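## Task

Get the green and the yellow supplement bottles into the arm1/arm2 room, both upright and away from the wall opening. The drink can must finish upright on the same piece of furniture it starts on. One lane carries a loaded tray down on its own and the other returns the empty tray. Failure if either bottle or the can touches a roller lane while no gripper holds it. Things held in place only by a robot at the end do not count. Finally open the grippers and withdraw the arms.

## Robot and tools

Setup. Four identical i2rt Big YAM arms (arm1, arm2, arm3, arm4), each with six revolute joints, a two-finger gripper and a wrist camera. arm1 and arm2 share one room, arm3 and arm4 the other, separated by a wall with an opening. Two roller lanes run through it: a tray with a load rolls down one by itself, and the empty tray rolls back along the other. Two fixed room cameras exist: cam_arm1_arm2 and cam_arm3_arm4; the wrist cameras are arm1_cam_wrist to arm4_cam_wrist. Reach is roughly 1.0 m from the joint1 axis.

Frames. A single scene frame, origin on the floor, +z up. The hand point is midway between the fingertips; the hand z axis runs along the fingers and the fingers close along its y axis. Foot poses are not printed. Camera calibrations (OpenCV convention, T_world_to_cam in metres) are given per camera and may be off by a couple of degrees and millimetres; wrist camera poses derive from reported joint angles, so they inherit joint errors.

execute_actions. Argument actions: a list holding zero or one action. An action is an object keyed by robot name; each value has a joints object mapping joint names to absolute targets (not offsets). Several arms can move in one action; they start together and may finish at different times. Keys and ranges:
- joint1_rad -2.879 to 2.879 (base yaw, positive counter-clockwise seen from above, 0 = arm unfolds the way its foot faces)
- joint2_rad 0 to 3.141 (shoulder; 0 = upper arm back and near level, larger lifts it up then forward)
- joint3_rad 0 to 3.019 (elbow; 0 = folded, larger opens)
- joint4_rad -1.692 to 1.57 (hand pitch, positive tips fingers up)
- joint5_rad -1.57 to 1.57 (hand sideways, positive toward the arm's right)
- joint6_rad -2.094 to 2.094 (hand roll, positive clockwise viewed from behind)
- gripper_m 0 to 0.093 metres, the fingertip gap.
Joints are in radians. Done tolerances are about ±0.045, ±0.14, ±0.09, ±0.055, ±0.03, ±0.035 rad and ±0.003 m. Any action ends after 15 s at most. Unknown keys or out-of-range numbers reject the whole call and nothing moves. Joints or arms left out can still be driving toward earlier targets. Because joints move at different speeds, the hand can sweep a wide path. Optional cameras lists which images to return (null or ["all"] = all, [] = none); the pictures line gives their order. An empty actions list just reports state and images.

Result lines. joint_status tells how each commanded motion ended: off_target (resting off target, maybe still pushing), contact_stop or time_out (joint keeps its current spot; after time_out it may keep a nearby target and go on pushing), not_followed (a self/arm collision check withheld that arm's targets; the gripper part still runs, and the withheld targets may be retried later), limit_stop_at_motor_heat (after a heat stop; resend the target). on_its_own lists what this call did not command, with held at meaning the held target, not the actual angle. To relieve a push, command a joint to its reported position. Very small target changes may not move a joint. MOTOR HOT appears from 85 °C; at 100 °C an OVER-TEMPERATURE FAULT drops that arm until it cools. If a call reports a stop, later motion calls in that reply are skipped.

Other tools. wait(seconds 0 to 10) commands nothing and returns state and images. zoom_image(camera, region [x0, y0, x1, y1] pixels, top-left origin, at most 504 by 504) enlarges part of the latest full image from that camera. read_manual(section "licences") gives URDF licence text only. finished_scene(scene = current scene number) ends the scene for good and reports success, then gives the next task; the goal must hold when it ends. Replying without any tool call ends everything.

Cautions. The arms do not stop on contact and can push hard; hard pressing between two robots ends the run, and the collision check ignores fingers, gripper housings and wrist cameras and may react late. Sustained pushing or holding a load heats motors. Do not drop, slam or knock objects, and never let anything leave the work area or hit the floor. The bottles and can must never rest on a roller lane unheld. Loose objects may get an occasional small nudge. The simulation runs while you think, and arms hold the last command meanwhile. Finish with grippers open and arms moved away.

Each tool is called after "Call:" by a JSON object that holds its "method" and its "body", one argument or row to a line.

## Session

Call:
{"method": "execute_actions", "body": {
  "actions": []
}}

Scene clock: 0.00 s.
Motor temperatures (°C, as the motors report them): arm1=[18 20 22 17 19 19] | arm2=[18 20 21 21 19 19] | arm3=[18 21 19 19 20 21] | arm4=[18 21 20 19 19 21]
arm1.joint_positions: joint1_rad=+0.475 joint2_rad=+0.611 joint3_rad=+1.674 joint4_rad=-1.542 joint5_rad=-0.003 joint6_rad=+0.284 gripper_m=+0.095
arm1.joint_status: not commanded
arm1.hand: x=-1.2299 y=-0.4563 z=+1.5392 quat_wxyz=(-0.206, +0.650, -0.556, -0.476) (m; scene frame)
arm2.joint_positions: joint1_rad=+0.423 joint2_rad=+0.575 joint3_rad=+1.348 joint4_rad=-1.233 joint5_rad=-0.004 joint6_rad=+0.130 gripper_m=+0.094
arm2.joint_status: not commanded
arm2.hand: x=-1.5431 y=+0.2375 z=+1.4971 quat_wxyz=(-0.504, +0.144, -0.838, -0.155) (m; scene frame)
arm3.joint_positions: joint1_rad=+0.718 joint2_rad=+0.430 joint3_rad=+1.471 joint4_rad=-1.588 joint5_rad=+0.299 joint6_rad=-0.272 gripper_m=+0.094
arm3.joint_status: not commanded
arm3.hand: x=+1.1365 y=-0.4910 z=+1.4788 quat_wxyz=(-0.369, +0.804, -0.317, -0.343) (m; scene frame)
arm4.joint_positions: joint1_rad=+0.541 joint2_rad=+0.410 joint3_rad=+1.615 joint4_rad=-1.560 joint5_rad=-0.170 joint6_rad=+0.771 gripper_m=+0.095
arm4.joint_status: not commanded
arm4.hand: x=+1.7174 y=+0.0762 z=+1.5679 quat_wxyz=(+0.401, +0.814, -0.054, -0.418) (m; scene frame)
pictures: arm1_cam_wrist, arm2_cam_wrist, arm3_cam_wrist, arm4_cam_wrist, cam_arm1_arm2, cam_arm3_arm4
camera_calibration (this result's frames):
arm1_cam_wrist: T_world_to_cam=[[0.913698, 0.309563, -0.263301, 1.67339], [0.184157, -0.892943, -0.410778, 0.455559], [-0.362274, 0.326838, -0.872889, 1.1705], [0, 0, 0, 1]] pos_world=[-1.18883, -0.493796, 1.64946]
arm2_cam_wrist: T_world_to_cam=[[0.39522, -0.910034, -0.125054, 1.01439], [-0.839825, -0.302815, -0.450553, -0.550961], [0.37215, 0.283091, -0.883948, 1.95566], [0, 0, 0, 1]] pos_world=[-1.59142, 0.202656, 1.60732]
arm3_cam_wrist: T_world_to_cam=[[0.757003, 0.532053, 0.379297, -1.1618], [0.647753, -0.687293, -0.328701, -0.585403], [0.0858018, 0.494518, -0.864922, 1.54708], [0, 0, 0, 1]] pos_world=[1.12594, -0.549267, 1.58635]
arm4_cam_wrist: T_world_to_cam=[[-0.251556, 0.674497, -0.694099, 1.46795], [0.947231, 0.024357, -0.319626, -1.12499], [-0.198681, -0.737876, -0.645031, 1.53631], [0, 0, 0, 1]] pos_world=[1.74014, 0.170876, 1.65029]
Images, in order (width x height): arm1_cam_wrist 504x504, arm2_cam_wrist 504x504, arm3_cam_wrist 504x504, arm4_cam_wrist 504x504, cam_arm1_arm2 672x504, cam_arm3_arm4 672x504.

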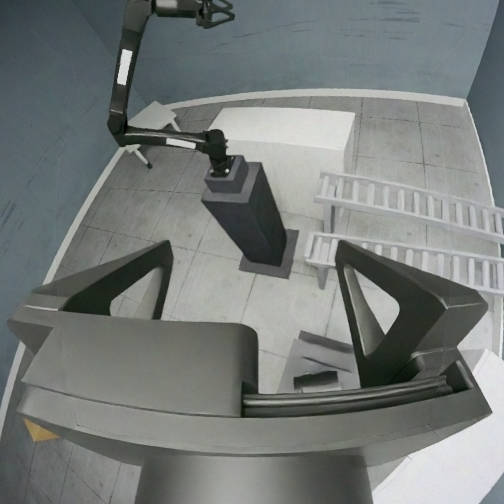

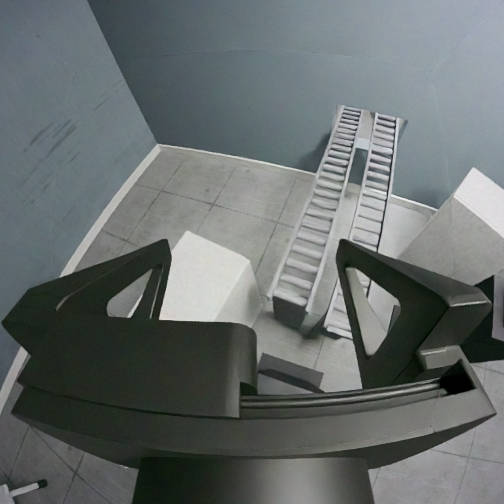

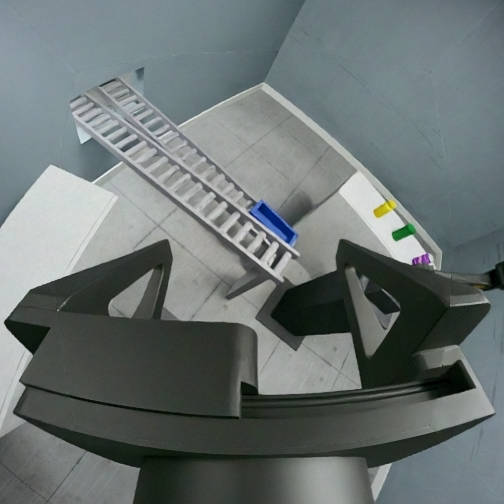

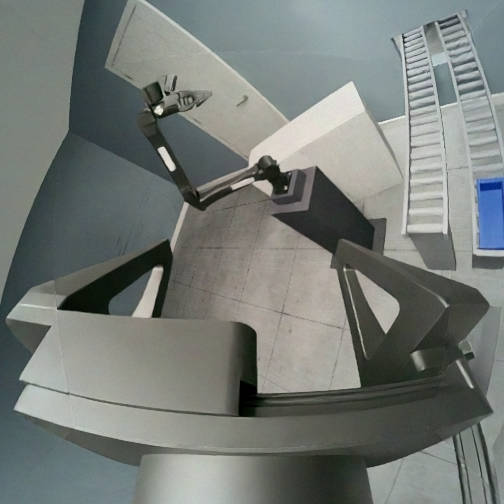

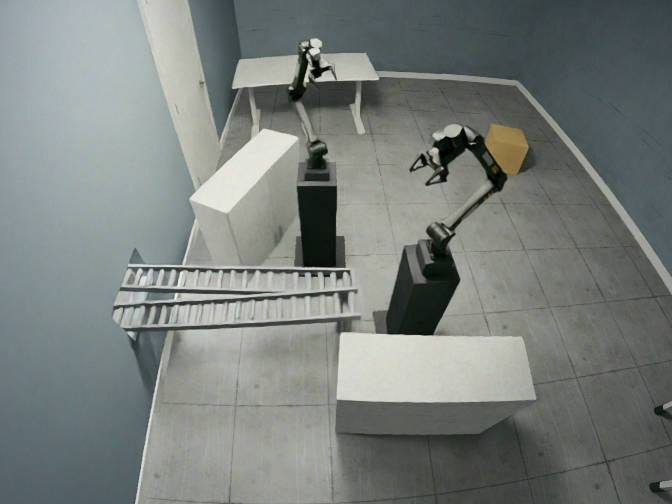

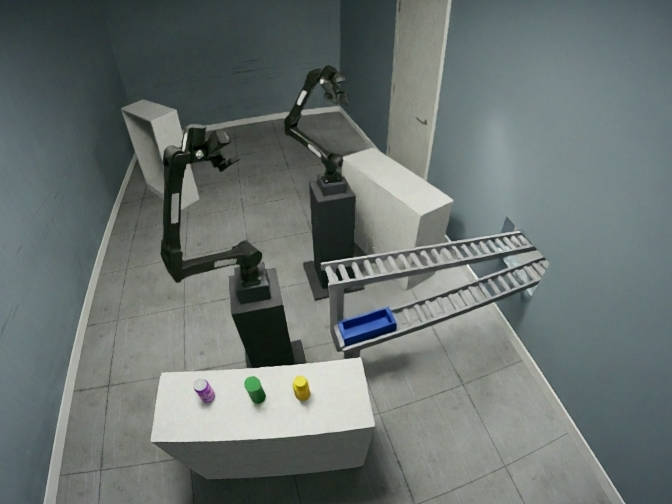

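Call:
{"method": "execute_actions", "body": {
  "actions": [
    {"arm4":{"joints":{"joint1_rad":-0.40,"joint2_rad":2.45,"joint3_rad":1.54,"joint4_rad":-0.66,"joint5_rad":0,"joint6_rad":-0.36,"gripper_m":0.06}}}
  ],
  "cameras": ["arm4_cam_wrist","cam_arm3_arm4"]
}}

Scene clock: 4.70 s.
Motor temperatures (°C, as the motors report them): arm1=[18 19 22 17 19 19] | arm2=[18 20 22 21 19 19] | arm3=[18 21 19 19 20 21] | arm4=[18 21 20 19 19 21]
arm1.joint_positions: joint1_rad=+0.475 joint2_rad=+0.611 joint3_rad=+1.674 joint4_rad=-1.542 joint5_rad=-0.003 joint6_rad=+0.284 gripper_m=+0.095
arm1.joint_status: not commanded
arm1.hand: x=-1.2299 y=-0.4563 z=+1.5392 quat_wxyz=(-0.206, +0.650, -0.556, -0.476) (m; scene frame)
arm2.joint_positions: joint1_rad=+0.423 joint2_rad=+0.575 joint3_rad=+1.348 joint4_rad=-1.233 joint5_rad=-0.004 joint6_rad=+0.130 gripper_m=+0.094
arm2.joint_status: not commanded
arm2.hand: x=-1.5431 y=+0.2375 z=+1.4971 quat_wxyz=(-0.504, +0.144, -0.838, -0.155) (m; scene frame)
arm3.joint_positions: joint1_rad=+0.718 joint2_rad=+0.430 joint3_rad=+1.471 joint4_rad=-1.588 joint5_rad=+0.299 joint6_rad=-0.272 gripper_m=+0.094
arm3.joint_status: not commanded
arm3.hand: x=+1.1365 y=-0.4910 z=+1.4788 quat_wxyz=(-0.369, +0.804, -0.317, -0.343) (m; scene frame)
arm4.joint_positions: joint1_rad=-0.410 joint2_rad=+2.460 joint3_rad=+1.530 joint4_rad=-0.666 joint5_rad=+0.000 joint6_rad=-0.347 gripper_m=+0.060
arm4.joint_status: all done
arm4.hand: x=+1.2245 y=+0.3723 z=+0.7196 quat_wxyz=(+0.008, +0.999, -0.043, +0.006) (m; scene frame)
pictures: arm4_cam_wrist, cam_arm3_arm4
camera_calibration (this result's frames):
arm4_cam_wrist: T_world_to_cam=[[0.080005, 0.996642, -0.017449, -0.457328], [0.794945, -0.0532332, 0.604341, -1.38597], [0.601383, -0.0622213, -0.796535, -0.012598], [0, 0, 0, 1]] pos_world=[1.14594, 0.381229, 0.819586]
Images, in order (width x height): arm4_cam_wrist 504x504, cam_arm3_arm4 672x504.

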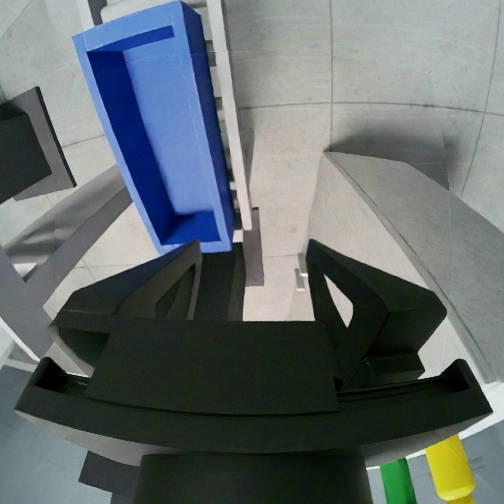

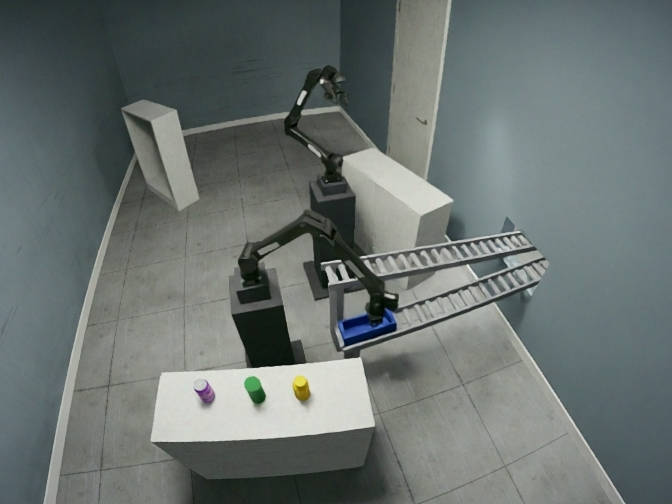

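Call:
{"method": "execute_actions", "body": {
  "actions": [
    {"arm4":{"joints":{"joint1_rad":-0.335,"joint2_rad":2.72,"joint3_rad":1.72,"joint4_rad":-0.57,"joint6_rad":-0.3}}}
  ],
  "cameras": ["arm4_cam_wrist"]
}}

Scene clock: 6.57 s.
Motor temperatures (°C, as the motors report them): arm1=[18 19 23 17 19 19] | arm2=[18 20 22 21 19 19] | arm3=[18 21 19 19 20 21] | arm4=[18 22 20 19 19 21]
arm1.joint_positions: joint1_rad=+0.475 joint2_rad=+0.611 joint3_rad=+1.674 joint4_rad=-1.542 joint5_rad=-0.003 joint6_rad=+0.284 gripper_m=+0.095
arm1.joint_status: not commanded
arm1.hand: x=-1.2299 y=-0.4563 z=+1.5392 quat_wxyz=(-0.206, +0.650, -0.556, -0.476) (m; scene frame)
arm2.joint_positions: joint1_rad=+0.423 joint2_rad=+0.575 joint3_rad=+1.348 joint4_rad=-1.233 joint5_rad=-0.004 joint6_rad=+0.130 gripper_m=+0.094
arm2.joint_status: not commanded
arm2.hand: x=-1.5431 y=+0.2375 z=+1.4971 quat_wxyz=(-0.504, +0.144, -0.838, -0.155) (m; scene frame)
arm3.joint_positions: joint1_rad=+0.718 joint2_rad=+0.430 joint3_rad=+1.471 joint4_rad=-1.588 joint5_rad=+0.299 joint6_rad=-0.272 gripper_m=+0.094
arm3.joint_status: not commanded
arm3.hand: x=+1.1365 y=-0.4910 z=+1.4788 quat_wxyz=(-0.369, +0.804, -0.317, -0.343) (m; scene frame)
arm4.joint_positions: joint1_rad=-0.328 joint2_rad=+2.732 joint3_rad=+1.709 joint4_rad=-0.569 joint5_rad=+0.000 joint6_rad=-0.313 gripper_m=+0.060
arm4.joint_status: all done
arm4.hand: x=+1.1960 y=+0.3306 z=+0.6032 quat_wxyz=(+0.007, +1.000, -0.019, +0.004) (m; scene frame)
pictures: arm4_cam_wrist
camera_calibration (this result's frames):
arm4_cam_wrist: T_world_to_cam=[[0.0323842, 0.999369, -0.0145697, -0.361243], [0.79938, -0.0171478, 0.60058, -1.31013], [0.599952, -0.0310961, -0.799432, -0.0974867], [0, 0, 0, 1]] pos_world=[1.11748, 0.335518, 0.703644]
Images, in order (width x height): arm4_cam_wrist 504x504.

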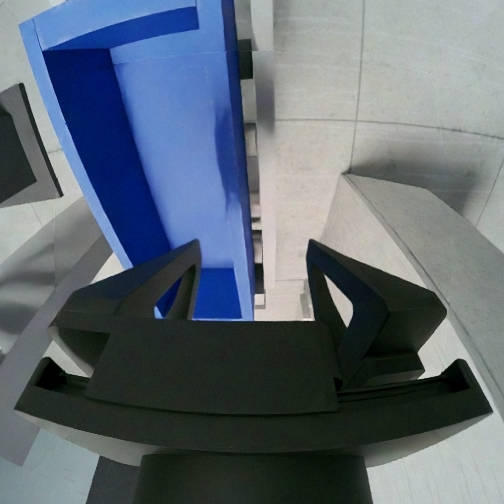

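Call:
{"method": "execute_actions", "body": {
  "actions": [
    {"arm4":{"joints":{"joint2_rad":2.84,"joint3_rad":1.79,"joint4_rad":-0.52,"gripper_m":0.04}}}
  ],
  "cameras": ["arm4_cam_wrist"]
}}

Call:
{"method": "execute_actions", "body": {
  "actions": [
    {"arm4":{"joints":{"gripper_m":0.0}}}
  ],
  "cameras": []
}}

Call:
{"method": "execute_actions", "body": {
  "actions": [
    {"arm4":{"joints":{"joint2_rad":2.0,"joint3_rad":1.62,"joint4_rad":-1.19}}}
  ],
  "cameras": ["arm4_cam_wrist","cam_arm3_arm4"]
}}

Scene clock: 8.03 s.
Motor temperatures (°C, as the motors report them): arm1=[18 19 23 17 19 19] | arm2=[18 20 22 21 19 19] | arm3=[18 21 20 19 20 21] | arm4=[18 22 21 19 19 21]
arm1.joint_positions: joint1_rad=+0.475 joint2_rad=+0.611 joint3_rad=+1.674 joint4_rad=-1.542 joint5_rad=-0.003 joint6_rad=+0.284 gripper_m=+0.095
arm1.joint_status: not commanded
arm1.hand: x=-1.2299 y=-0.4563 z=+1.5392 quat_wxyz=(-0.206, +0.650, -0.556, -0.476) (m; scene frame)
arm2.joint_positions: joint1_rad=+0.423 joint2_rad=+0.575 joint3_rad=+1.348 joint4_rad=-1.233 joint5_rad=-0.004 joint6_rad=+0.130 gripper_m=+0.094
arm2.joint_status: not commanded
arm2.hand: x=-1.5431 y=+0.2375 z=+1.4971 quat_wxyz=(-0.504, +0.144, -0.838, -0.155) (m; scene frame)
arm3.joint_positions: joint1_rad=+0.718 joint2_rad=+0.430 joint3_rad=+1.471 joint4_rad=-1.588 joint5_rad=+0.299 joint6_rad=-0.272 gripper_m=+0.094
arm3.joint_status: not commanded
arm3.hand: x=+1.1365 y=-0.4910 z=+1.4788 quat_wxyz=(-0.369, +0.804, -0.317, -0.343) (m; scene frame)
arm4.joint_positions: joint1_rad=-0.328 joint2_rad=+2.827 joint3_rad=+1.779 joint4_rad=-0.523 joint5_rad=-0.002 joint6_rad=-0.312 gripper_m=+0.040
arm4.joint_status: all done
arm4.hand: x=+1.1921 y=+0.3315 z=+0.5624 quat_wxyz=(+0.004, +1.000, -0.019, -0.006) (m; scene frame)
pictures: arm4_cam_wrist
camera_calibration (this result's frames):
arm4_cam_wrist: T_world_to_cam=[[0.033489, 0.999391, -0.00983955, -0.366573], [0.811408, -0.0214392, 0.584086, -1.28614], [0.583519, -0.0275444, -0.811632, -0.102521], [0, 0, 0, 1]] pos_world=[1.11569, 0.335952, 0.664402]
Images, in order (width x height): arm4_cam_wrist 504x504.

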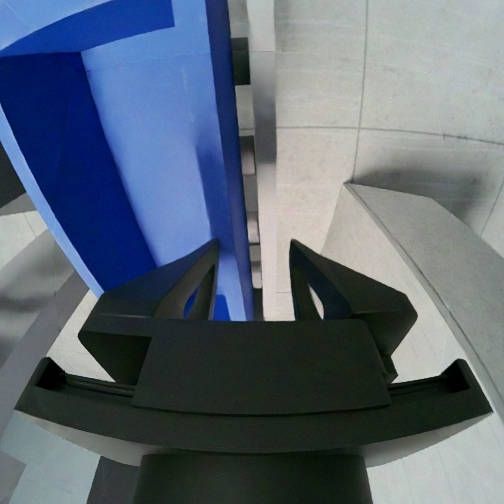

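Scene clock: 8.60 s.
Motor temperatures (°C, as the motors report them): arm1=[18 19 23 17 19 19] | arm2=[18 20 22 21 19 19] | arm3=[18 21 20 19 20 21] | arm4=[18 22 21 19 19 21]
arm1.joint_positions: joint1_rad=+0.475 joint2_rad=+0.611 joint3_rad=+1.674 joint4_rad=-1.542 joint5_rad=-0.003 joint6_rad=+0.284 gripper_m=+0.095
arm1.joint_status: not commanded
arm1.hand: x=-1.2299 y=-0.4563 z=+1.5392 quat_wxyz=(-0.206, +0.650, -0.556, -0.476) (m; scene frame)
arm2.joint_positions: joint1_rad=+0.423 joint2_rad=+0.575 joint3_rad=+1.348 joint4_rad=-1.233 joint5_rad=-0.004 joint6_rad=+0.130 gripper_m=+0.094
arm2.joint_status: not commanded
arm2.hand: x=-1.5431 y=+0.2375 z=+1.4971 quat_wxyz=(-0.504, +0.144, -0.838, -0.155) (m; scene frame)
arm3.joint_positions: joint1_rad=+0.718 joint2_rad=+0.430 joint3_rad=+1.471 joint4_rad=-1.588 joint5_rad=+0.299 joint6_rad=-0.272 gripper_m=+0.094
arm3.joint_status: not commanded
arm3.hand: x=+1.1365 y=-0.4910 z=+1.4788 quat_wxyz=(-0.369, +0.804, -0.317, -0.343) (m; scene frame)
arm4.joint_positions: joint1_rad=-0.328 joint2_rad=+2.827 joint3_rad=+1.779 joint4_rad=-0.523 joint5_rad=-0.002 joint6_rad=-0.312 gripper_m=+0.001
arm4.joint_status: all done
arm4.hand: x=+1.1921 y=+0.3315 z=+0.5624 quat_wxyz=(+0.004, +1.000, -0.019, -0.006) (m; scene frame)
pictures: none
No camera images: the call's "cameras" was empty. Leave "cameras" out to get every camera's image.

Scene clock: 10.33 s.
Motor temperatures (°C, as the motors report them): arm1=[18 19 23 17 19 19] | arm2=[18 20 23 21 19 19] | arm3=[18 21 20 19 20 21] | arm4=[18 22 21 19 19 21]
arm1.joint_positions: joint1_rad=+0.475 joint2_rad=+0.611 joint3_rad=+1.674 joint4_rad=-1.542 joint5_rad=-0.003 joint6_rad=+0.284 gripper_m=+0.095
arm1.joint_status: not commanded
arm1.hand: x=-1.2299 y=-0.4563 z=+1.5392 quat_wxyz=(-0.206, +0.650, -0.556, -0.476) (m; scene frame)
arm2.joint_positions: joint1_rad=+0.423 joint2_rad=+0.575 joint3_rad=+1.348 joint4_rad=-1.233 joint5_rad=-0.004 joint6_rad=+0.130 gripper_m=+0.094
arm2.joint_status: not commanded
arm2.hand: x=-1.5431 y=+0.2375 z=+1.4971 quat_wxyz=(-0.504, +0.144, -0.838, -0.155) (m; scene frame)
arm3.joint_positions: joint1_rad=+0.718 joint2_rad=+0.430 joint3_rad=+1.471 joint4_rad=-1.588 joint5_rad=+0.299 joint6_rad=-0.272 gripper_m=+0.094
arm3.joint_status: not commanded
arm3.hand: x=+1.1365 y=-0.4910 z=+1.4788 quat_wxyz=(-0.369, +0.804, -0.317, -0.343) (m; scene frame)
arm4.joint_positions: joint1_rad=-0.328 joint2_rad=+1.997 joint3_rad=+1.621 joint4_rad=-1.184 joint5_rad=-0.002 joint6_rad=-0.312 gripper_m=+0.001
arm4.joint_status: all done
arm4.hand: x=+1.1928 y=+0.3360 z=+1.0174 quat_wxyz=(+0.002, +1.000, -0.019, -0.011) (m; scene frame)
pictures: arm4_cam_wrist, cam_arm3_arm4
camera_calibration (this result's frames):
arm4_cam_wrist: T_world_to_cam=[[0.0335147, 0.999419, -0.00627217, -0.370278], [0.817636, -0.0238086, 0.575243, -1.55002], [0.574759, -0.0244074, -0.817959, 0.28231], [0, 0, 0, 1]] pos_world=[1.11751, 0.340049, 1.12024]
Images, in order (width x height): arm4_cam_wrist 504x504, cam_arm3_arm4 672x504.

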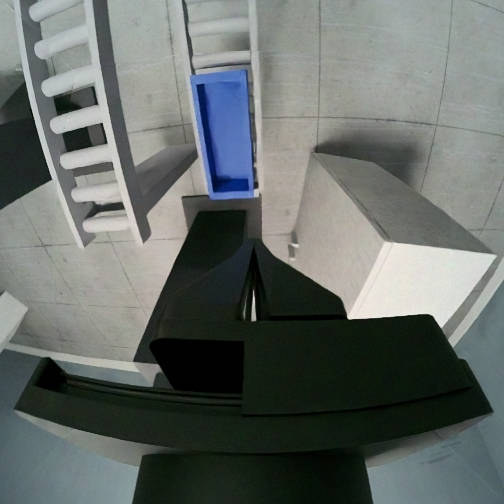

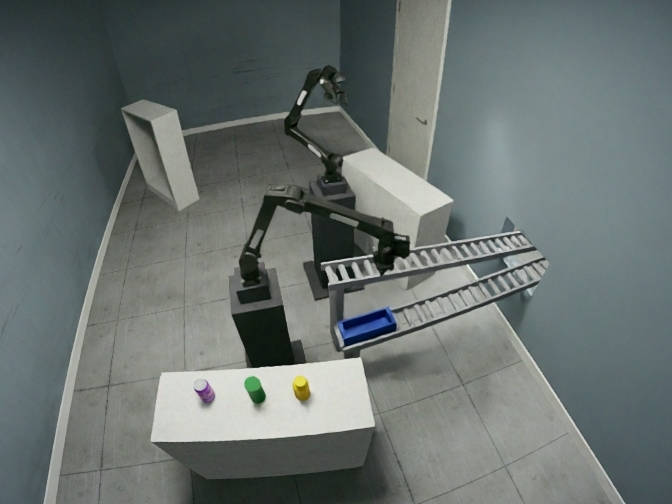

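Call:
{"method": "execute_actions", "body": {
  "actions": [
    {"arm4":{"joints":{"joint1_rad":-0.335,"joint2_rad":2.75,"joint3_rad":1.70,"joint4_rad":-0.52,"gripper_m":0.04}}}
  ],
  "cameras": []
}}

Call:
{"method": "execute_actions", "body": {
  "actions": [
    {"arm4":{"joints":{"joint2_rad":2.92,"joint3_rad":1.79,"joint4_rad":-0.45}}}
  ],
  "cameras": ["arm4_cam_wrist"]
}}

Call:
{"method": "execute_actions", "body": {
  "actions": [
    {"arm4":{"joints":{"gripper_m":0.0}}}
  ],
  "cameras": []
}}

Scene clock: 12.63 s.
Motor temperatures (°C, as the motors report them): arm1=[18 19 23 17 19 19] | arm2=[18 20 23 21 19 19] | arm3=[18 21 20 19 20 21] | arm4=[18 22 21 19 19 21]
arm1.joint_positions: joint1_rad=+0.475 joint2_rad=+0.611 joint3_rad=+1.674 joint4_rad=-1.542 joint5_rad=-0.003 joint6_rad=+0.284 gripper_m=+0.095
arm1.joint_status: not commanded
arm1.hand: x=-1.2299 y=-0.4563 z=+1.5392 quat_wxyz=(-0.206, +0.650, -0.556, -0.476) (m; scene frame)
arm2.joint_positions: joint1_rad=+0.423 joint2_rad=+0.575 joint3_rad=+1.348 joint4_rad=-1.233 joint5_rad=-0.004 joint6_rad=+0.130 gripper_m=+0.094
arm2.joint_status: not commanded
arm2.hand: x=-1.5431 y=+0.2375 z=+1.4971 quat_wxyz=(-0.504, +0.144, -0.838, -0.155) (m; scene frame)
arm3.joint_positions: joint1_rad=+0.718 joint2_rad=+0.430 joint3_rad=+1.471 joint4_rad=-1.588 joint5_rad=+0.299 joint6_rad=-0.272 gripper_m=+0.094
arm3.joint_status: not commanded
arm3.hand: x=+1.1365 y=-0.4910 z=+1.4788 quat_wxyz=(-0.369, +0.804, -0.317, -0.343) (m; scene frame)
arm4.joint_positions: joint1_rad=-0.328 joint2_rad=+2.751 joint3_rad=+1.679 joint4_rad=-0.526 joint5_rad=-0.002 joint6_rad=-0.312 gripper_m=+0.040
arm4.joint_status: all done
arm4.hand: x=+1.2116 y=+0.3246 z=+0.5861 quat_wxyz=(+0.009, +1.000, -0.019, +0.008) (m; scene frame)
pictures: none
No camera images: the call's "cameras" was empty. Leave "cameras" out to get every camera's image.

Scene clock: 13.40 s.
Motor temperatures (°C, as the motors report them): arm1=[18 19 23 17 19 19] | arm2=[18 20 23 21 19 19] | arm3=[18 21 20 19 20 21] | arm4=[18 22 21 19 19 21]
arm1.joint_positions: joint1_rad=+0.475 joint2_rad=+0.611 joint3_rad=+1.674 joint4_rad=-1.542 joint5_rad=-0.003 joint6_rad=+0.284 gripper_m=+0.095
arm1.joint_status: not commanded
arm1.hand: x=-1.2299 y=-0.4563 z=+1.5392 quat_wxyz=(-0.206, +0.650, -0.556, -0.476) (m; scene frame)
arm2.joint_positions: joint1_rad=+0.423 joint2_rad=+0.575 joint3_rad=+1.348 joint4_rad=-1.233 joint5_rad=-0.004 joint6_rad=+0.130 gripper_m=+0.094
arm2.joint_status: not commanded
arm2.hand: x=-1.5431 y=+0.2375 z=+1.4971 quat_wxyz=(-0.504, +0.144, -0.838, -0.155) (m; scene frame)
arm3.joint_positions: joint1_rad=+0.718 joint2_rad=+0.430 joint3_rad=+1.471 joint4_rad=-1.588 joint5_rad=+0.299 joint6_rad=-0.272 gripper_m=+0.094
arm3.joint_status: not commanded
arm3.hand: x=+1.1365 y=-0.4910 z=+1.4788 quat_wxyz=(-0.369, +0.804, -0.317, -0.343) (m; scene frame)
arm4.joint_positions: joint1_rad=-0.330 joint2_rad=+2.831 joint3_rad=+1.788 joint4_rad=-0.455 joint5_rad=-0.005 joint6_rad=-0.311 gripper_m=+0.040
arm4.joint_status: all done
arm4.hand: x=+1.1743 y=+0.3389 z=+0.5624 quat_wxyz=(-0.006, +0.999, -0.021, -0.040) (m; scene frame)
pictures: arm4_cam_wrist
camera_calibration (this result's frames):
arm4_cam_wrist: T_world_to_cam=[[0.0370964, 0.999266, 0.00952234, -0.388483], [0.849287, -0.0365474, 0.526665, -1.27864], [0.526626, -0.0114502, -0.85002, -0.00902928], [0, 0, 0, 1]] pos_world=[1.10509, 0.341364, 0.669436]
Images, in order (width x height): arm4_cam_wrist 504x504.

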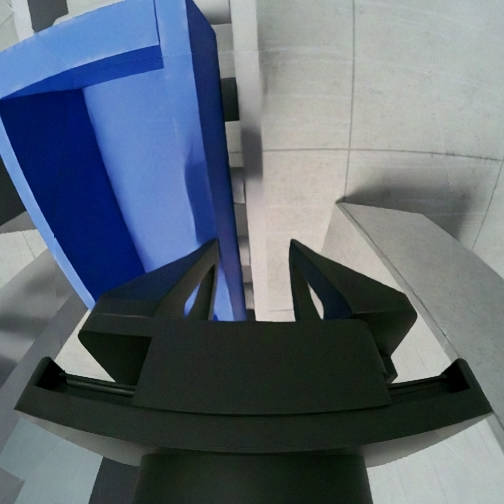

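Scene clock: 14.33 s.
Motor temperatures (°C, as the motors report them): arm1=[18 19 24 17 19 19] | arm2=[18 20 23 21 19 19] | arm3=[18 21 20 19 20 21] | arm4=[18 22 21 19 19 21]
arm1.joint_positions: joint1_rad=+0.475 joint2_rad=+0.611 joint3_rad=+1.674 joint4_rad=-1.542 joint5_rad=-0.003 joint6_rad=+0.284 gripper_m=+0.095
arm1.joint_status: not commanded
arm1.hand: x=-1.2299 y=-0.4563 z=+1.5392 quat_wxyz=(-0.206, +0.650, -0.556, -0.476) (m; scene frame)
arm2.joint_positions: joint1_rad=+0.423 joint2_rad=+0.575 joint3_rad=+1.348 joint4_rad=-1.233 joint5_rad=-0.004 joint6_rad=+0.130 gripper_m=+0.094
arm2.joint_status: not commanded
arm2.hand: x=-1.5431 y=+0.2375 z=+1.4971 quat_wxyz=(-0.504, +0.144, -0.838, -0.155) (m; scene frame)
arm3.joint_positions: joint1_rad=+0.718 joint2_rad=+0.430 joint3_rad=+1.471 joint4_rad=-1.588 joint5_rad=+0.299 joint6_rad=-0.272 gripper_m=+0.094
arm3.joint_status: not commanded
arm3.hand: x=+1.1365 y=-0.4910 z=+1.4788 quat_wxyz=(-0.369, +0.804, -0.317, -0.343) (m; scene frame)
arm4.joint_positions: joint1_rad=-0.332 joint2_rad=+2.921 joint3_rad=+1.789 joint4_rad=-0.452 joint5_rad=+0.003 joint6_rad=-0.311 gripper_m=+0.001
arm4.joint_status: all done
arm4.hand: x=+1.2199 y=+0.3240 z=+0.5109 quat_wxyz=(+0.004, +1.000, -0.022, +0.002) (m; scene frame)
pictures: none
No camera images: the call's "cameras" was empty. Leave "cameras" out to get every camera's image.

Call:
{"method": "execute_actions", "body": {
  "actions": [
    {"arm4":{"joints":{"joint2_rad":2.78,"joint4_rad":-0.58}}}
  ],
  "cameras": []
}}

Call:
{"method": "execute_actions", "body": {
  "actions": [
    {"arm4":{"joints":{"joint1_rad":-0.29,"gripper_m":0.035}}}
  ],
  "cameras": []
}}

Call:
{"method": "execute_actions", "body": {
  "actions": [
    {"arm4":{"joints":{"joint2_rad":2.89,"joint4_rad":-0.47}}}
  ],
  "cameras": ["arm4_cam_wrist"]
}}

Scene clock: 15.97 s.
Motor temperatures (°C, as the motors report them): arm1=[18 19 24 17 19 19] | arm2=[18 20 23 21 19 19] | arm3=[18 21 20 19 20 21] | arm4=[18 23 21 19 19 21]
arm1.joint_positions: joint1_rad=+0.475 joint2_rad=+0.611 joint3_rad=+1.674 joint4_rad=-1.542 joint5_rad=-0.003 joint6_rad=+0.284 gripper_m=+0.095
arm1.joint_status: not commanded
arm1.hand: x=-1.2299 y=-0.4563 z=+1.5392 quat_wxyz=(-0.206, +0.650, -0.556, -0.476) (m; scene frame)
arm2.joint_positions: joint1_rad=+0.423 joint2_rad=+0.575 joint3_rad=+1.348 joint4_rad=-1.233 joint5_rad=-0.004 joint6_rad=+0.130 gripper_m=+0.094
arm2.joint_status: not commanded
arm2.hand: x=-1.5431 y=+0.2375 z=+1.4971 quat_wxyz=(-0.504, +0.144, -0.838, -0.155) (m; scene frame)
arm3.joint_positions: joint1_rad=+0.718 joint2_rad=+0.430 joint3_rad=+1.471 joint4_rad=-1.588 joint5_rad=+0.299 joint6_rad=-0.272 gripper_m=+0.094
arm3.joint_status: not commanded
arm3.hand: x=+1.1365 y=-0.4910 z=+1.4788 quat_wxyz=(-0.369, +0.804, -0.317, -0.343) (m; scene frame)
arm4.joint_positions: joint1_rad=-0.332 joint2_rad=+2.762 joint3_rad=+1.782 joint4_rad=-0.573 joint5_rad=+0.003 joint6_rad=-0.311 gripper_m=+0.001
arm4.joint_status: all done
arm4.hand: x=+1.1730 y=+0.3423 z=+0.6006 quat_wxyz=(-0.001, +1.000, -0.022, -0.013) (m; scene frame)
pictures: none
No camera images: the call's "cameras" was empty. Leave "cameras" out to get every camera's image.

Scene clock: 16.77 s.
Motor temperatures (°C, as the motors report them): arm1=[18 19 24 17 19 19] | arm2=[18 20 23 21 19 19] | arm3=[18 21 21 19 20 21] | arm4=[18 23 21 19 19 21]
arm1.joint_positions: joint1_rad=+0.475 joint2_rad=+0.611 joint3_rad=+1.674 joint4_rad=-1.542 joint5_rad=-0.003 joint6_rad=+0.284 gripper_m=+0.095
arm1.joint_status: not commanded
arm1.hand: x=-1.2299 y=-0.4563 z=+1.5392 quat_wxyz=(-0.206, +0.650, -0.556, -0.476) (m; scene frame)
arm2.joint_positions: joint1_rad=+0.423 joint2_rad=+0.575 joint3_rad=+1.348 joint4_rad=-1.233 joint5_rad=-0.004 joint6_rad=+0.130 gripper_m=+0.094
arm2.joint_status: not commanded
arm2.hand: x=-1.5431 y=+0.2375 z=+1.4971 quat_wxyz=(-0.504, +0.144, -0.838, -0.155) (m; scene frame)
arm3.joint_positions: joint1_rad=+0.718 joint2_rad=+0.430 joint3_rad=+1.471 joint4_rad=-1.588 joint5_rad=+0.299 joint6_rad=-0.272 gripper_m=+0.094
arm3.joint_status: not commanded
arm3.hand: x=+1.1365 y=-0.4910 z=+1.4788 quat_wxyz=(-0.369, +0.804, -0.317, -0.343) (m; scene frame)
arm4.joint_positions: joint1_rad=-0.292 joint2_rad=+2.762 joint3_rad=+1.782 joint4_rad=-0.573 joint5_rad=+0.002 joint6_rad=-0.311 gripper_m=+0.035
arm4.joint_status: all done
arm4.hand: x=+1.1649 y=+0.3189 z=+0.6009 quat_wxyz=(-0.001, +1.000, -0.002, -0.013) (m; scene frame)
pictures: none
No camera images: the call's "cameras" was empty. Leave "cameras" out to get every camera's image.

Scene clock: 17.77 s.
Motor temperatures (°C, as the motors report them): arm1=[18 19 24 17 19 19] | arm2=[18 20 23 21 19 19] | arm3=[18 21 21 19 20 21] | arm4=[18 23 21 19 19 21]
arm1.joint_positions: joint1_rad=+0.475 joint2_rad=+0.611 joint3_rad=+1.674 joint4_rad=-1.542 joint5_rad=-0.003 joint6_rad=+0.284 gripper_m=+0.095
arm1.joint_status: not commanded
arm1.hand: x=-1.2299 y=-0.4563 z=+1.5392 quat_wxyz=(-0.206, +0.650, -0.556, -0.476) (m; scene frame)
arm2.joint_positions: joint1_rad=+0.423 joint2_rad=+0.575 joint3_rad=+1.348 joint4_rad=-1.233 joint5_rad=-0.004 joint6_rad=+0.130 gripper_m=+0.094
arm2.joint_status: not commanded
arm2.hand: x=-1.5431 y=+0.2375 z=+1.4971 quat_wxyz=(-0.504, +0.144, -0.838, -0.155) (m; scene frame)
arm3.joint_positions: joint1_rad=+0.718 joint2_rad=+0.430 joint3_rad=+1.471 joint4_rad=-1.588 joint5_rad=+0.299 joint6_rad=-0.272 gripper_m=+0.094
arm3.joint_status: not commanded
arm3.hand: x=+1.1365 y=-0.4910 z=+1.4788 quat_wxyz=(-0.369, +0.804, -0.317, -0.343) (m; scene frame)
arm4.joint_positions: joint1_rad=-0.292 joint2_rad=+2.896 joint3_rad=+1.782 joint4_rad=-0.478 joint5_rad=+0.000 joint6_rad=-0.311 gripper_m=+0.035
arm4.joint_status: all done
arm4.hand: x=+1.2086 y=+0.3035 z=+0.5237 quat_wxyz=(+0.007, +1.000, -0.002, +0.005) (m; scene frame)
pictures: arm4_cam_wrist
camera_calibration (this result's frames):
arm4_cam_wrist: T_world_to_cam=[[-0.0015552, 0.999895, -0.0144041, -0.294891], [0.799194, 0.00990069, 0.600992, -1.28117], [0.601071, -0.010577, -0.799126, -0.177219], [0, 0, 0, 1]] pos_world=[1.12997, 0.30567, 0.624107]
Images, in order (width x height): arm4_cam_wrist 504x504.

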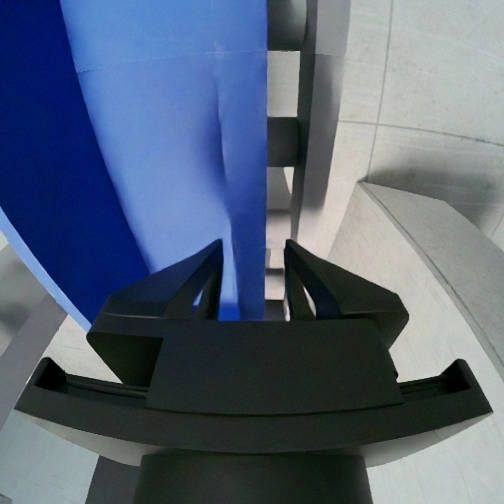

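Call:
{"method": "execute_actions", "body": {
  "actions": [
    {"arm4":{"joints":{"gripper_m":0.0}}}
  ],
  "cameras": []
}}

Call:
{"method": "execute_actions", "body": {
  "actions": [
    {"arm4":{"joints":{"joint2_rad":1.95,"joint3_rad":1.62,"joint4_rad":-1.24}}}
  ],
  "cameras": []
}}

Call:
{"method": "execute_actions", "body": {
  "actions": [
    {"arm4":{"joints":{"joint1_rad":-1.1,"joint6_rad":0.45}}}
  ],
  "cameras": ["arm4_cam_wrist","cam_arm3_arm4"]
}}

Scene clock: 18.83 s.
Motor temperatures (°C, as the motors report them): arm1=[18 19 24 17 19 19] | arm2=[18 20 23 21 19 19] | arm3=[18 21 21 19 20 21] | arm4=[18 23 21 19 19 21]
arm1.joint_positions: joint1_rad=+0.475 joint2_rad=+0.611 joint3_rad=+1.674 joint4_rad=-1.542 joint5_rad=-0.003 joint6_rad=+0.284 gripper_m=+0.095
arm1.joint_status: not commanded
arm1.hand: x=-1.2299 y=-0.4563 z=+1.5392 quat_wxyz=(-0.206, +0.650, -0.556, -0.476) (m; scene frame)
arm2.joint_positions: joint1_rad=+0.423 joint2_rad=+0.575 joint3_rad=+1.348 joint4_rad=-1.233 joint5_rad=-0.004 joint6_rad=+0.130 gripper_m=+0.094
arm2.joint_status: not commanded
arm2.hand: x=-1.5431 y=+0.2375 z=+1.4971 quat_wxyz=(-0.504, +0.144, -0.838, -0.155) (m; scene frame)
arm3.joint_positions: joint1_rad=+0.718 joint2_rad=+0.430 joint3_rad=+1.471 joint4_rad=-1.588 joint5_rad=+0.299 joint6_rad=-0.272 gripper_m=+0.094
arm3.joint_status: not commanded
arm3.hand: x=+1.1365 y=-0.4910 z=+1.4788 quat_wxyz=(-0.369, +0.804, -0.317, -0.343) (m; scene frame)
arm4.joint_positions: joint1_rad=-0.292 joint2_rad=+2.896 joint3_rad=+1.782 joint4_rad=-0.476 joint5_rad=+0.005 joint6_rad=-0.315 gripper_m=+0.011
arm4.joint_status: gripper_m off_target (ended at +0.011, target +0.000)
arm4.hand: x=+1.2084 y=+0.3046 z=+0.5237 quat_wxyz=(+0.004, +1.000, +0.000, +0.004) (m; scene frame)
pictures: none
No camera images: the call's "cameras" was empty. Leave "cameras" out to get every camera's image.

Scene clock: 20.63 s.
Motor temperatures (°C, as the motors report them): arm1=[18 19 24 17 19 19] | arm2=[18 20 24 21 19 19] | arm3=[18 21 21 19 20 21] | arm4=[18 23 21 19 19 21]
arm1.joint_positions: joint1_rad=+0.475 joint2_rad=+0.611 joint3_rad=+1.674 joint4_rad=-1.542 joint5_rad=-0.003 joint6_rad=+0.284 gripper_m=+0.095
arm1.joint_status: not commanded
arm1.hand: x=-1.2299 y=-0.4563 z=+1.5392 quat_wxyz=(-0.206, +0.650, -0.556, -0.476) (m; scene frame)
arm2.joint_positions: joint1_rad=+0.423 joint2_rad=+0.575 joint3_rad=+1.348 joint4_rad=-1.233 joint5_rad=-0.004 joint6_rad=+0.130 gripper_m=+0.094
arm2.joint_status: not commanded
arm2.hand: x=-1.5431 y=+0.2375 z=+1.4971 quat_wxyz=(-0.504, +0.144, -0.838, -0.155) (m; scene frame)
arm3.joint_positions: joint1_rad=+0.718 joint2_rad=+0.430 joint3_rad=+1.471 joint4_rad=-1.588 joint5_rad=+0.299 joint6_rad=-0.272 gripper_m=+0.094
arm3.joint_status: not commanded
arm3.hand: x=+1.1365 y=-0.4910 z=+1.4788 quat_wxyz=(-0.369, +0.804, -0.317, -0.343) (m; scene frame)
arm4.joint_positions: joint1_rad=-0.292 joint2_rad=+1.962 joint3_rad=+1.608 joint4_rad=-1.233 joint5_rad=+0.005 joint6_rad=-0.310 gripper_m=+0.011
arm4.joint_status: all done
arm4.hand: x=+1.2005 y=+0.3119 z=+1.0326 quat_wxyz=(+0.003, +1.000, -0.002, +0.003) (m; scene frame)
pictures: none
No camera images: the call's "cameras" was empty. Leave "cameras" out to get every camera's image.

Scene clock: 22.37 s.
Motor temperatures (°C, as the motors report them): arm1=[18 19 24 17 18 19] | arm2=[18 20 24 21 19 19] | arm3=[18 21 21 19 20 21] | arm4=[18 23 21 19 19 21]
arm1.joint_positions: joint1_rad=+0.475 joint2_rad=+0.611 joint3_rad=+1.674 joint4_rad=-1.542 joint5_rad=-0.003 joint6_rad=+0.284 gripper_m=+0.095
arm1.joint_status: not commanded
arm1.hand: x=-1.2299 y=-0.4563 z=+1.5392 quat_wxyz=(-0.206, +0.650, -0.556, -0.476) (m; scene frame)
arm2.joint_positions: joint1_rad=+0.423 joint2_rad=+0.575 joint3_rad=+1.348 joint4_rad=-1.233 joint5_rad=-0.004 joint6_rad=+0.130 gripper_m=+0.094
arm2.joint_status: not commanded
arm2.hand: x=-1.5431 y=+0.2375 z=+1.4971 quat_wxyz=(-0.504, +0.144, -0.838, -0.155) (m; scene frame)
arm3.joint_positions: joint1_rad=+0.718 joint2_rad=+0.430 joint3_rad=+1.471 joint4_rad=-1.588 joint5_rad=+0.299 joint6_rad=-0.272 gripper_m=+0.094
arm3.joint_status: not commanded
arm3.hand: x=+1.1365 y=-0.4910 z=+1.4788 quat_wxyz=(-0.369, +0.804, -0.317, -0.343) (m; scene frame)
arm4.joint_positions: joint1_rad=-1.105 joint2_rad=+1.962 joint3_rad=+1.608 joint4_rad=-1.234 joint5_rad=+0.004 joint6_rad=+0.437 gripper_m=+0.011
arm4.joint_status: all done
arm4.hand: x=+1.5056 y=+0.6576 z=+1.0271 quat_wxyz=(+0.007, +0.709, -0.705, +0.007) (m; scene frame)
pictures: arm4_cam_wrist, cam_arm3_arm4
camera_calibration (this result's frames):
arm4_cam_wrist: T_world_to_cam=[[0.999929, 0.0118328, -0.000990839, -1.51311], [0.0099833, -0.792584, 0.60968, -0.117529], [0.00642891, -0.609647, -0.792647, 1.33283], [0, 0, 0, 1]] pos_world=[1.50561, 0.737307, 1.12662]
Images, in order (width x height): arm4_cam_wrist 504x504, cam_arm3_arm4 672x504.

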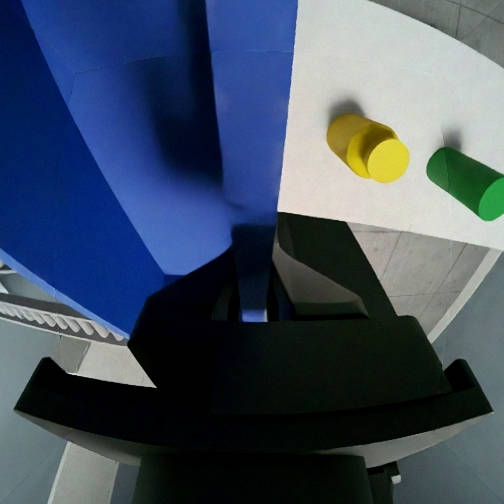

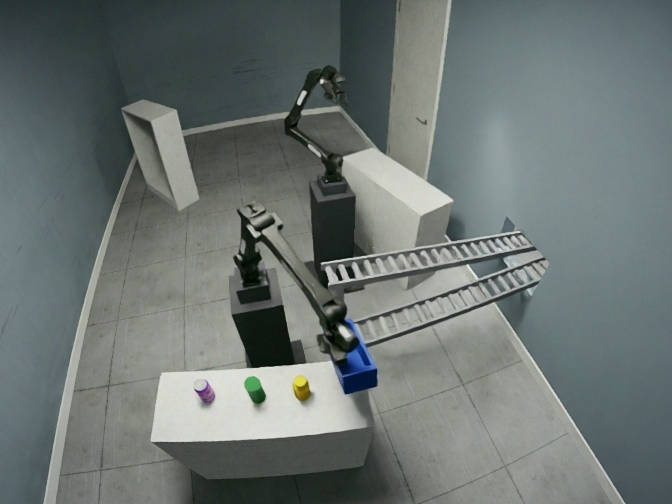

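Call:
{"method": "execute_actions", "body": {
  "actions": [
    {"arm4":{"joints":{"joint1_rad":-1.19,"joint6_rad":0.54}}}
  ],
  "cameras": []
}}

Call:
{"method": "execute_actions", "body": {
  "actions": [
    {"arm4":{"joints":{"joint2_rad":2.29,"joint3_rad":1.535,"joint4_rad":-0.8}}}
  ],
  "cameras": ["cam_arm3_arm4"]
}}

Scene clock: 24.03 s.
Motor temperatures (°C, as the motors report them): arm1=[18 19 24 17 18 19] | arm2=[18 20 24 21 19 19] | arm3=[18 21 21 20 20 21] | arm4=[18 23 22 19 19 21]
arm1.joint_positions: joint1_rad=+0.475 joint2_rad=+0.611 joint3_rad=+1.674 joint4_rad=-1.542 joint5_rad=-0.003 joint6_rad=+0.284 gripper_m=+0.095
arm1.joint_status: not commanded
arm1.hand: x=-1.2299 y=-0.4563 z=+1.5392 quat_wxyz=(-0.206, +0.650, -0.556, -0.476) (m; scene frame)
arm2.joint_positions: joint1_rad=+0.423 joint2_rad=+0.575 joint3_rad=+1.348 joint4_rad=-1.233 joint5_rad=-0.004 joint6_rad=+0.130 gripper_m=+0.094
arm2.joint_status: not commanded
arm2.hand: x=-1.5431 y=+0.2375 z=+1.4971 quat_wxyz=(-0.504, +0.144, -0.838, -0.155) (m; scene frame)
arm3.joint_positions: joint1_rad=+0.718 joint2_rad=+0.430 joint3_rad=+1.471 joint4_rad=-1.588 joint5_rad=+0.299 joint6_rad=-0.272 gripper_m=+0.094
arm3.joint_status: not commanded
arm3.hand: x=+1.1365 y=-0.4910 z=+1.4788 quat_wxyz=(-0.369, +0.804, -0.317, -0.343) (m; scene frame)
arm4.joint_positions: joint1_rad=-1.200 joint2_rad=+1.962 joint3_rad=+1.608 joint4_rad=-1.234 joint5_rad=+0.003 joint6_rad=+0.528 gripper_m=+0.011
arm4.joint_status: all done
arm4.hand: x=+1.5565 y=+0.6788 z=+1.0264 quat_wxyz=(+0.008, +0.641, -0.767, +0.008) (m; scene frame)
pictures: none
No camera images: the call's "cameras" was empty. Leave "cameras" out to get every camera's image.

Scene clock: 25.17 s.
Motor temperatures (°C, as the motors report them): arm1=[18 19 24 17 18 19] | arm2=[18 20 24 21 19 19] | arm3=[18 21 21 20 20 21] | arm4=[18 23 22 19 19 21]
arm1.joint_positions: joint1_rad=+0.475 joint2_rad=+0.611 joint3_rad=+1.674 joint4_rad=-1.542 joint5_rad=-0.003 joint6_rad=+0.284 gripper_m=+0.095
arm1.joint_status: not commanded
arm1.hand: x=-1.2299 y=-0.4563 z=+1.5392 quat_wxyz=(-0.206, +0.650, -0.556, -0.476) (m; scene frame)
arm2.joint_positions: joint1_rad=+0.423 joint2_rad=+0.575 joint3_rad=+1.348 joint4_rad=-1.233 joint5_rad=-0.004 joint6_rad=+0.130 gripper_m=+0.094
arm2.joint_status: not commanded
arm2.hand: x=-1.5431 y=+0.2375 z=+1.4971 quat_wxyz=(-0.504, +0.144, -0.838, -0.155) (m; scene frame)
arm3.joint_positions: joint1_rad=+0.718 joint2_rad=+0.430 joint3_rad=+1.471 joint4_rad=-1.588 joint5_rad=+0.299 joint6_rad=-0.272 gripper_m=+0.094
arm3.joint_status: not commanded
arm3.hand: x=+1.1365 y=-0.4910 z=+1.4788 quat_wxyz=(-0.369, +0.804, -0.317, -0.343) (m; scene frame)
arm4.joint_positions: joint1_rad=-1.198 joint2_rad=+2.276 joint3_rad=+1.537 joint4_rad=-0.838 joint5_rad=-0.003 joint6_rad=+0.534 gripper_m=+0.011
arm4.joint_status: all done
arm4.hand: x=+1.5468 y=+0.6927 z=+0.8214 quat_wxyz=(+0.009, +0.639, -0.769, +0.001) (m; scene frame)
pictures: cam_arm3_arm4
Images, in order (width x height): cam_arm3_arm4 672x504.

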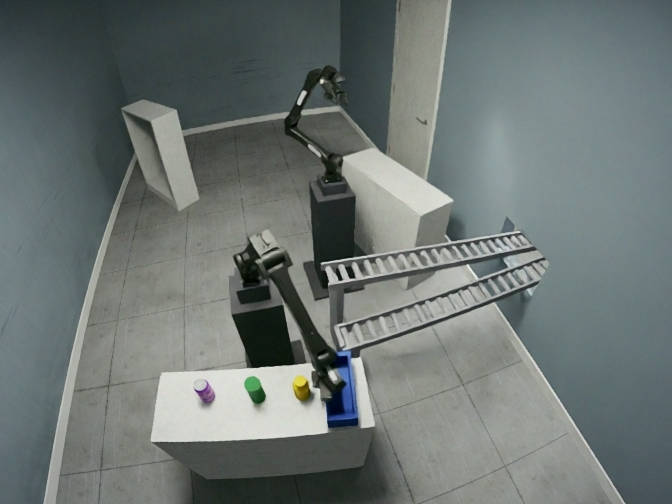

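Call:
{"method": "execute_actions", "body": {
  "actions": [
    {"arm4":{"joints":{"gripper_m":0.04}}}
  ],
  "cameras": []
}}

Call:
{"method": "execute_actions", "body": {
  "actions": [
    {"arm4":{"joints":{"joint2_rad":1.9,"joint3_rad":1.44,"joint4_rad":-1.11}}}
  ],
  "cameras": []
}}

Call:
{"method": "execute_actions", "body": {
  "actions": [
    {"arm4":{"joints":{"joint1_rad":-1.35,"joint6_rad":-1.38,"gripper_m":0.09}}}
  ],
  "cameras": ["arm4_cam_wrist"]
}}

Scene clock: 26.33 s.
Motor temperatures (°C, as the motors report them): arm1=[18 19 24 17 18 19] | arm2=[18 20 24 21 19 19] | arm3=[18 21 21 20 20 21] | arm4=[18 23 22 19 19 21]
arm1.joint_positions: joint1_rad=+0.475 joint2_rad=+0.611 joint3_rad=+1.674 joint4_rad=-1.542 joint5_rad=-0.003 joint6_rad=+0.284 gripper_m=+0.095
arm1.joint_status: not commanded
arm1.hand: x=-1.2299 y=-0.4563 z=+1.5392 quat_wxyz=(-0.206, +0.650, -0.556, -0.476) (m; scene frame)
arm2.joint_positions: joint1_rad=+0.423 joint2_rad=+0.575 joint3_rad=+1.348 joint4_rad=-1.233 joint5_rad=-0.004 joint6_rad=+0.130 gripper_m=+0.094
arm2.joint_status: not commanded
arm2.hand: x=-1.5431 y=+0.2375 z=+1.4971 quat_wxyz=(-0.504, +0.144, -0.838, -0.155) (m; scene frame)
arm3.joint_positions: joint1_rad=+0.718 joint2_rad=+0.430 joint3_rad=+1.471 joint4_rad=-1.588 joint5_rad=+0.299 joint6_rad=-0.272 gripper_m=+0.094
arm3.joint_status: not commanded
arm3.hand: x=+1.1365 y=-0.4910 z=+1.4788 quat_wxyz=(-0.369, +0.804, -0.317, -0.343) (m; scene frame)
arm4.joint_positions: joint1_rad=-1.198 joint2_rad=+2.277 joint3_rad=+1.537 joint4_rad=-0.809 joint5_rad=-0.003 joint6_rad=+0.534 gripper_m=+0.040
arm4.joint_status: all done
arm4.hand: x=+1.5445 y=+0.6991 z=+0.8211 quat_wxyz=(+0.004, +0.639, -0.769, -0.012) (m; scene frame)
pictures: none
No camera images: the call's "cameras" was empty. Leave "cameras" out to get every camera's image.

Scene clock: 27.73 s.
Motor temperatures (°C, as the motors report them): arm1=[18 19 24 17 18 19] | arm2=[18 20 24 21 19 19] | arm3=[18 21 21 20 20 21] | arm4=[18 23 22 19 19 21]
arm1.joint_positions: joint1_rad=+0.475 joint2_rad=+0.611 joint3_rad=+1.674 joint4_rad=-1.542 joint5_rad=-0.003 joint6_rad=+0.284 gripper_m=+0.095
arm1.joint_status: not commanded
arm1.hand: x=-1.2299 y=-0.4563 z=+1.5392 quat_wxyz=(-0.206, +0.650, -0.556, -0.476) (m; scene frame)
arm2.joint_positions: joint1_rad=+0.423 joint2_rad=+0.575 joint3_rad=+1.348 joint4_rad=-1.233 joint5_rad=-0.004 joint6_rad=+0.130 gripper_m=+0.094
arm2.joint_status: not commanded
arm2.hand: x=-1.5431 y=+0.2375 z=+1.4971 quat_wxyz=(-0.504, +0.144, -0.838, -0.155) (m; scene frame)
arm3.joint_positions: joint1_rad=+0.718 joint2_rad=+0.430 joint3_rad=+1.471 joint4_rad=-1.588 joint5_rad=+0.299 joint6_rad=-0.272 gripper_m=+0.094
arm3.joint_status: not commanded
arm3.hand: x=+1.1365 y=-0.4910 z=+1.4788 quat_wxyz=(-0.369, +0.804, -0.317, -0.343) (m; scene frame)
arm4.joint_positions: joint1_rad=-1.198 joint2_rad=+1.895 joint3_rad=+1.425 joint4_rad=-1.103 joint5_rad=-0.003 joint6_rad=+0.534 gripper_m=+0.040
arm4.joint_status: all done
arm4.hand: x=+1.5668 y=+0.6439 z=+0.9989 quat_wxyz=(+0.008, +0.639, -0.769, -0.001) (m; scene frame)
pictures: none
No camera images: the call's "cameras" was empty. Leave "cameras" out to get every camera's image.

Scene clock: 30.07 s.
Motor temperatures (°C, as the motors report them): arm1=[18 19 24 17 18 19] | arm2=[18 20 24 21 19 19] | arm3=[18 21 21 20 20 21] | arm4=[18 23 22 19 19 21]
arm1.joint_positions: joint1_rad=+0.475 joint2_rad=+0.611 joint3_rad=+1.674 joint4_rad=-1.542 joint5_rad=-0.003 joint6_rad=+0.284 gripper_m=+0.095
arm1.joint_status: not commanded
arm1.hand: x=-1.2299 y=-0.4563 z=+1.5392 quat_wxyz=(-0.206, +0.650, -0.556, -0.476) (m; scene frame)
arm2.joint_positions: joint1_rad=+0.423 joint2_rad=+0.575 joint3_rad=+1.348 joint4_rad=-1.233 joint5_rad=-0.004 joint6_rad=+0.130 gripper_m=+0.094
arm2.joint_status: not commanded
arm2.hand: x=-1.5431 y=+0.2375 z=+1.4971 quat_wxyz=(-0.504, +0.144, -0.838, -0.155) (m; scene frame)
arm3.joint_positions: joint1_rad=+0.718 joint2_rad=+0.430 joint3_rad=+1.471 joint4_rad=-1.588 joint5_rad=+0.299 joint6_rad=-0.272 gripper_m=+0.094
arm3.joint_status: not commanded
arm3.hand: x=+1.1365 y=-0.4910 z=+1.4788 quat_wxyz=(-0.369, +0.804, -0.317, -0.343) (m; scene frame)
arm4.joint_positions: joint1_rad=-1.359 joint2_rad=+1.895 joint3_rad=+1.425 joint4_rad=-1.103 joint5_rad=+0.000 joint6_rad=-1.367 gripper_m=+0.090
arm4.joint_status: all done
arm4.hand: x=+1.6521 y=+0.6675 z=+0.9978 quat_wxyz=(+0.004, +1.000, -0.007, -0.005) (m; scene frame)
pictures: arm4_cam_wrist
camera_calibration (this result's frames):
arm4_cam_wrist: T_world_to_cam=[[0.00908963, 0.999916, -0.00927301, -0.674061], [0.810641, -0.00193887, 0.58554, -1.91975], [0.585473, -0.0128394, -0.810591, -0.0223503], [0, 0, 0, 1]] pos_world=[1.57544, 0.669996, 1.09972]
Images, in order (width x height): arm4_cam_wrist 504x504.

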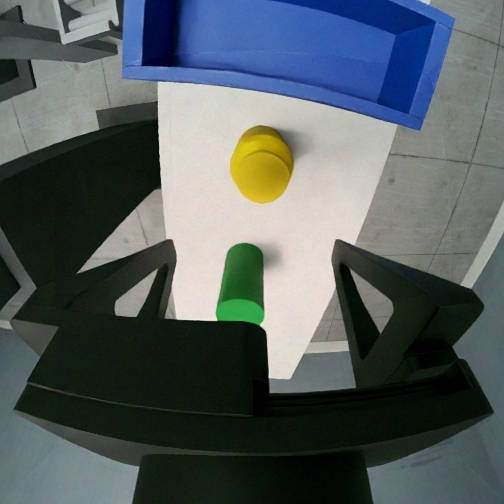

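Call:
{"method": "execute_actions", "body": {
  "actions": [
    {"arm4":{"joints":{"joint2_rad":2.12,"joint3_rad":1.4,"joint4_rad":-0.85}}}
  ],
  "cameras": ["arm4_cam_wrist"]
}}

Call:
{"method": "execute_actions", "body": {
  "actions": [
    {"arm4":{"joints":{"gripper_m":0.0}}}
  ],
  "cameras": []
}}

Call:
{"method": "execute_actions", "body": {
  "actions": [
    {"arm4":{"joints":{"joint2_rad":1.85,"joint3_rad":1.44,"joint4_rad":-1.16}}}
  ],
  "cameras": []
}}

Scene clock: 32.10 s.
Motor temperatures (°C, as the motors report them): arm1=[18 19 25 17 18 19] | arm2=[18 20 24 21 19 19] | arm3=[18 21 21 20 20 21] | arm4=[18 23 22 19 19 21]
arm1.joint_positions: joint1_rad=+0.475 joint2_rad=+0.611 joint3_rad=+1.674 joint4_rad=-1.542 joint5_rad=-0.003 joint6_rad=+0.284 gripper_m=+0.095
arm1.joint_status: not commanded
arm1.hand: x=-1.2299 y=-0.4563 z=+1.5392 quat_wxyz=(-0.206, +0.650, -0.556, -0.476) (m; scene frame)
arm2.joint_positions: joint1_rad=+0.423 joint2_rad=+0.575 joint3_rad=+1.348 joint4_rad=-1.233 joint5_rad=-0.004 joint6_rad=+0.130 gripper_m=+0.094
arm2.joint_status: not commanded
arm2.hand: x=-1.5431 y=+0.2375 z=+1.4971 quat_wxyz=(-0.504, +0.144, -0.838, -0.155) (m; scene frame)
arm3.joint_positions: joint1_rad=+0.718 joint2_rad=+0.430 joint3_rad=+1.471 joint4_rad=-1.588 joint5_rad=+0.299 joint6_rad=-0.272 gripper_m=+0.094
arm3.joint_status: not commanded
arm3.hand: x=+1.1365 y=-0.4910 z=+1.4788 quat_wxyz=(-0.369, +0.804, -0.317, -0.343) (m; scene frame)
arm4.joint_positions: joint1_rad=-1.359 joint2_rad=+2.130 joint3_rad=+1.388 joint4_rad=-0.858 joint5_rad=+0.000 joint6_rad=-1.368 gripper_m=+0.090
arm4.joint_status: all done
arm4.hand: x=+1.6492 y=+0.6742 z=+0.8601 quat_wxyz=(+0.018, +1.000, -0.007, -0.002) (m; scene frame)
pictures: arm4_cam_wrist
camera_calibration (this result's frames):
arm4_cam_wrist: T_world_to_cam=[[0.00773423, 0.999302, -0.0365591, -0.655912], [0.807565, 0.0153193, 0.58958, -1.84675], [0.589728, -0.0340838, -0.806882, -0.128032], [0, 0, 0, 1]] pos_world=[1.57195, 0.679381, 0.961522]
Images, in order (width x height): arm4_cam_wrist 504x504.

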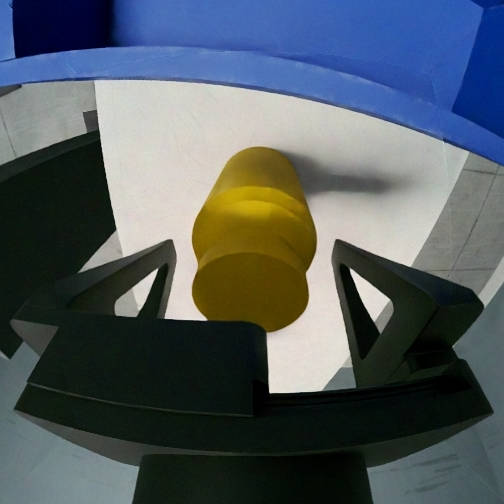

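Scene clock: 32.80 s.
Motor temperatures (°C, as the motors report them): arm1=[18 19 25 17 18 19] | arm2=[18 20 24 21 19 19] | arm3=[18 21 21 20 20 21] | arm4=[18 23 22 19 19 21]
arm1.joint_positions: joint1_rad=+0.475 joint2_rad=+0.611 joint3_rad=+1.674 joint4_rad=-1.542 joint5_rad=-0.003 joint6_rad=+0.284 gripper_m=+0.095
arm1.joint_status: not commanded
arm1.hand: x=-1.2299 y=-0.4563 z=+1.5392 quat_wxyz=(-0.206, +0.650, -0.556, -0.476) (m; scene frame)
arm2.joint_positions: joint1_rad=+0.423 joint2_rad=+0.575 joint3_rad=+1.348 joint4_rad=-1.233 joint5_rad=-0.004 joint6_rad=+0.130 gripper_m=+0.094
arm2.joint_status: not commanded
arm2.hand: x=-1.5431 y=+0.2375 z=+1.4971 quat_wxyz=(-0.504, +0.144, -0.838, -0.155) (m; scene frame)
arm3.joint_positions: joint1_rad=+0.718 joint2_rad=+0.430 joint3_rad=+1.471 joint4_rad=-1.588 joint5_rad=+0.299 joint6_rad=-0.272 gripper_m=+0.094
arm3.joint_status: not commanded
arm3.hand: x=+1.1365 y=-0.4910 z=+1.4788 quat_wxyz=(-0.369, +0.804, -0.317, -0.343) (m; scene frame)
arm4.joint_positions: joint1_rad=-1.359 joint2_rad=+2.130 joint3_rad=+1.388 joint4_rad=-0.857 joint5_rad=+0.000 joint6_rad=-1.368 gripper_m=+0.064
arm4.joint_status: gripper_m off_target (ended at +0.064, target +0.000)
arm4.hand: x=+1.6491 y=+0.6745 z=+0.8601 quat_wxyz=(+0.017, +1.000, -0.007, -0.002) (m; scene frame)
pictures: none
No camera images: the call's "cameras" was empty. Leave "cameras" out to get every camera's image.

Scene clock: 34.10 s.
Motor temperatures (°C, as the motors report them): arm1=[18 19 25 17 18 19] | arm2=[18 20 24 21 19 19] | arm3=[18 21 21 20 20 21] | arm4=[18 23 22 19 19 21]
arm1.joint_positions: joint1_rad=+0.475 joint2_rad=+0.611 joint3_rad=+1.674 joint4_rad=-1.542 joint5_rad=-0.003 joint6_rad=+0.284 gripper_m=+0.095
arm1.joint_status: not commanded
arm1.hand: x=-1.2299 y=-0.4563 z=+1.5392 quat_wxyz=(-0.206, +0.650, -0.556, -0.476) (m; scene frame)
arm2.joint_positions: joint1_rad=+0.423 joint2_rad=+0.575 joint3_rad=+1.348 joint4_rad=-1.233 joint5_rad=-0.004 joint6_rad=+0.130 gripper_m=+0.094
arm2.joint_status: not commanded
arm2.hand: x=-1.5431 y=+0.2375 z=+1.4971 quat_wxyz=(-0.504, +0.144, -0.838, -0.155) (m; scene frame)
arm3.joint_positions: joint1_rad=+0.718 joint2_rad=+0.430 joint3_rad=+1.471 joint4_rad=-1.588 joint5_rad=+0.299 joint6_rad=-0.272 gripper_m=+0.094
arm3.joint_status: not commanded
arm3.hand: x=+1.1365 y=-0.4910 z=+1.4788 quat_wxyz=(-0.369, +0.804, -0.317, -0.343) (m; scene frame)
arm4.joint_positions: joint1_rad=-1.359 joint2_rad=+1.852 joint3_rad=+1.415 joint4_rad=-1.153 joint5_rad=+0.000 joint6_rad=-1.368 gripper_m=+0.064
arm4.joint_status: all done
arm4.hand: x=+1.6548 y=+0.6545 z=+1.0166 quat_wxyz=(+0.013, +1.000, -0.007, -0.003) (m; scene frame)
pictures: none
No camera images: the call's "cameras" was empty. Leave "cameras" out to get every camera's image.


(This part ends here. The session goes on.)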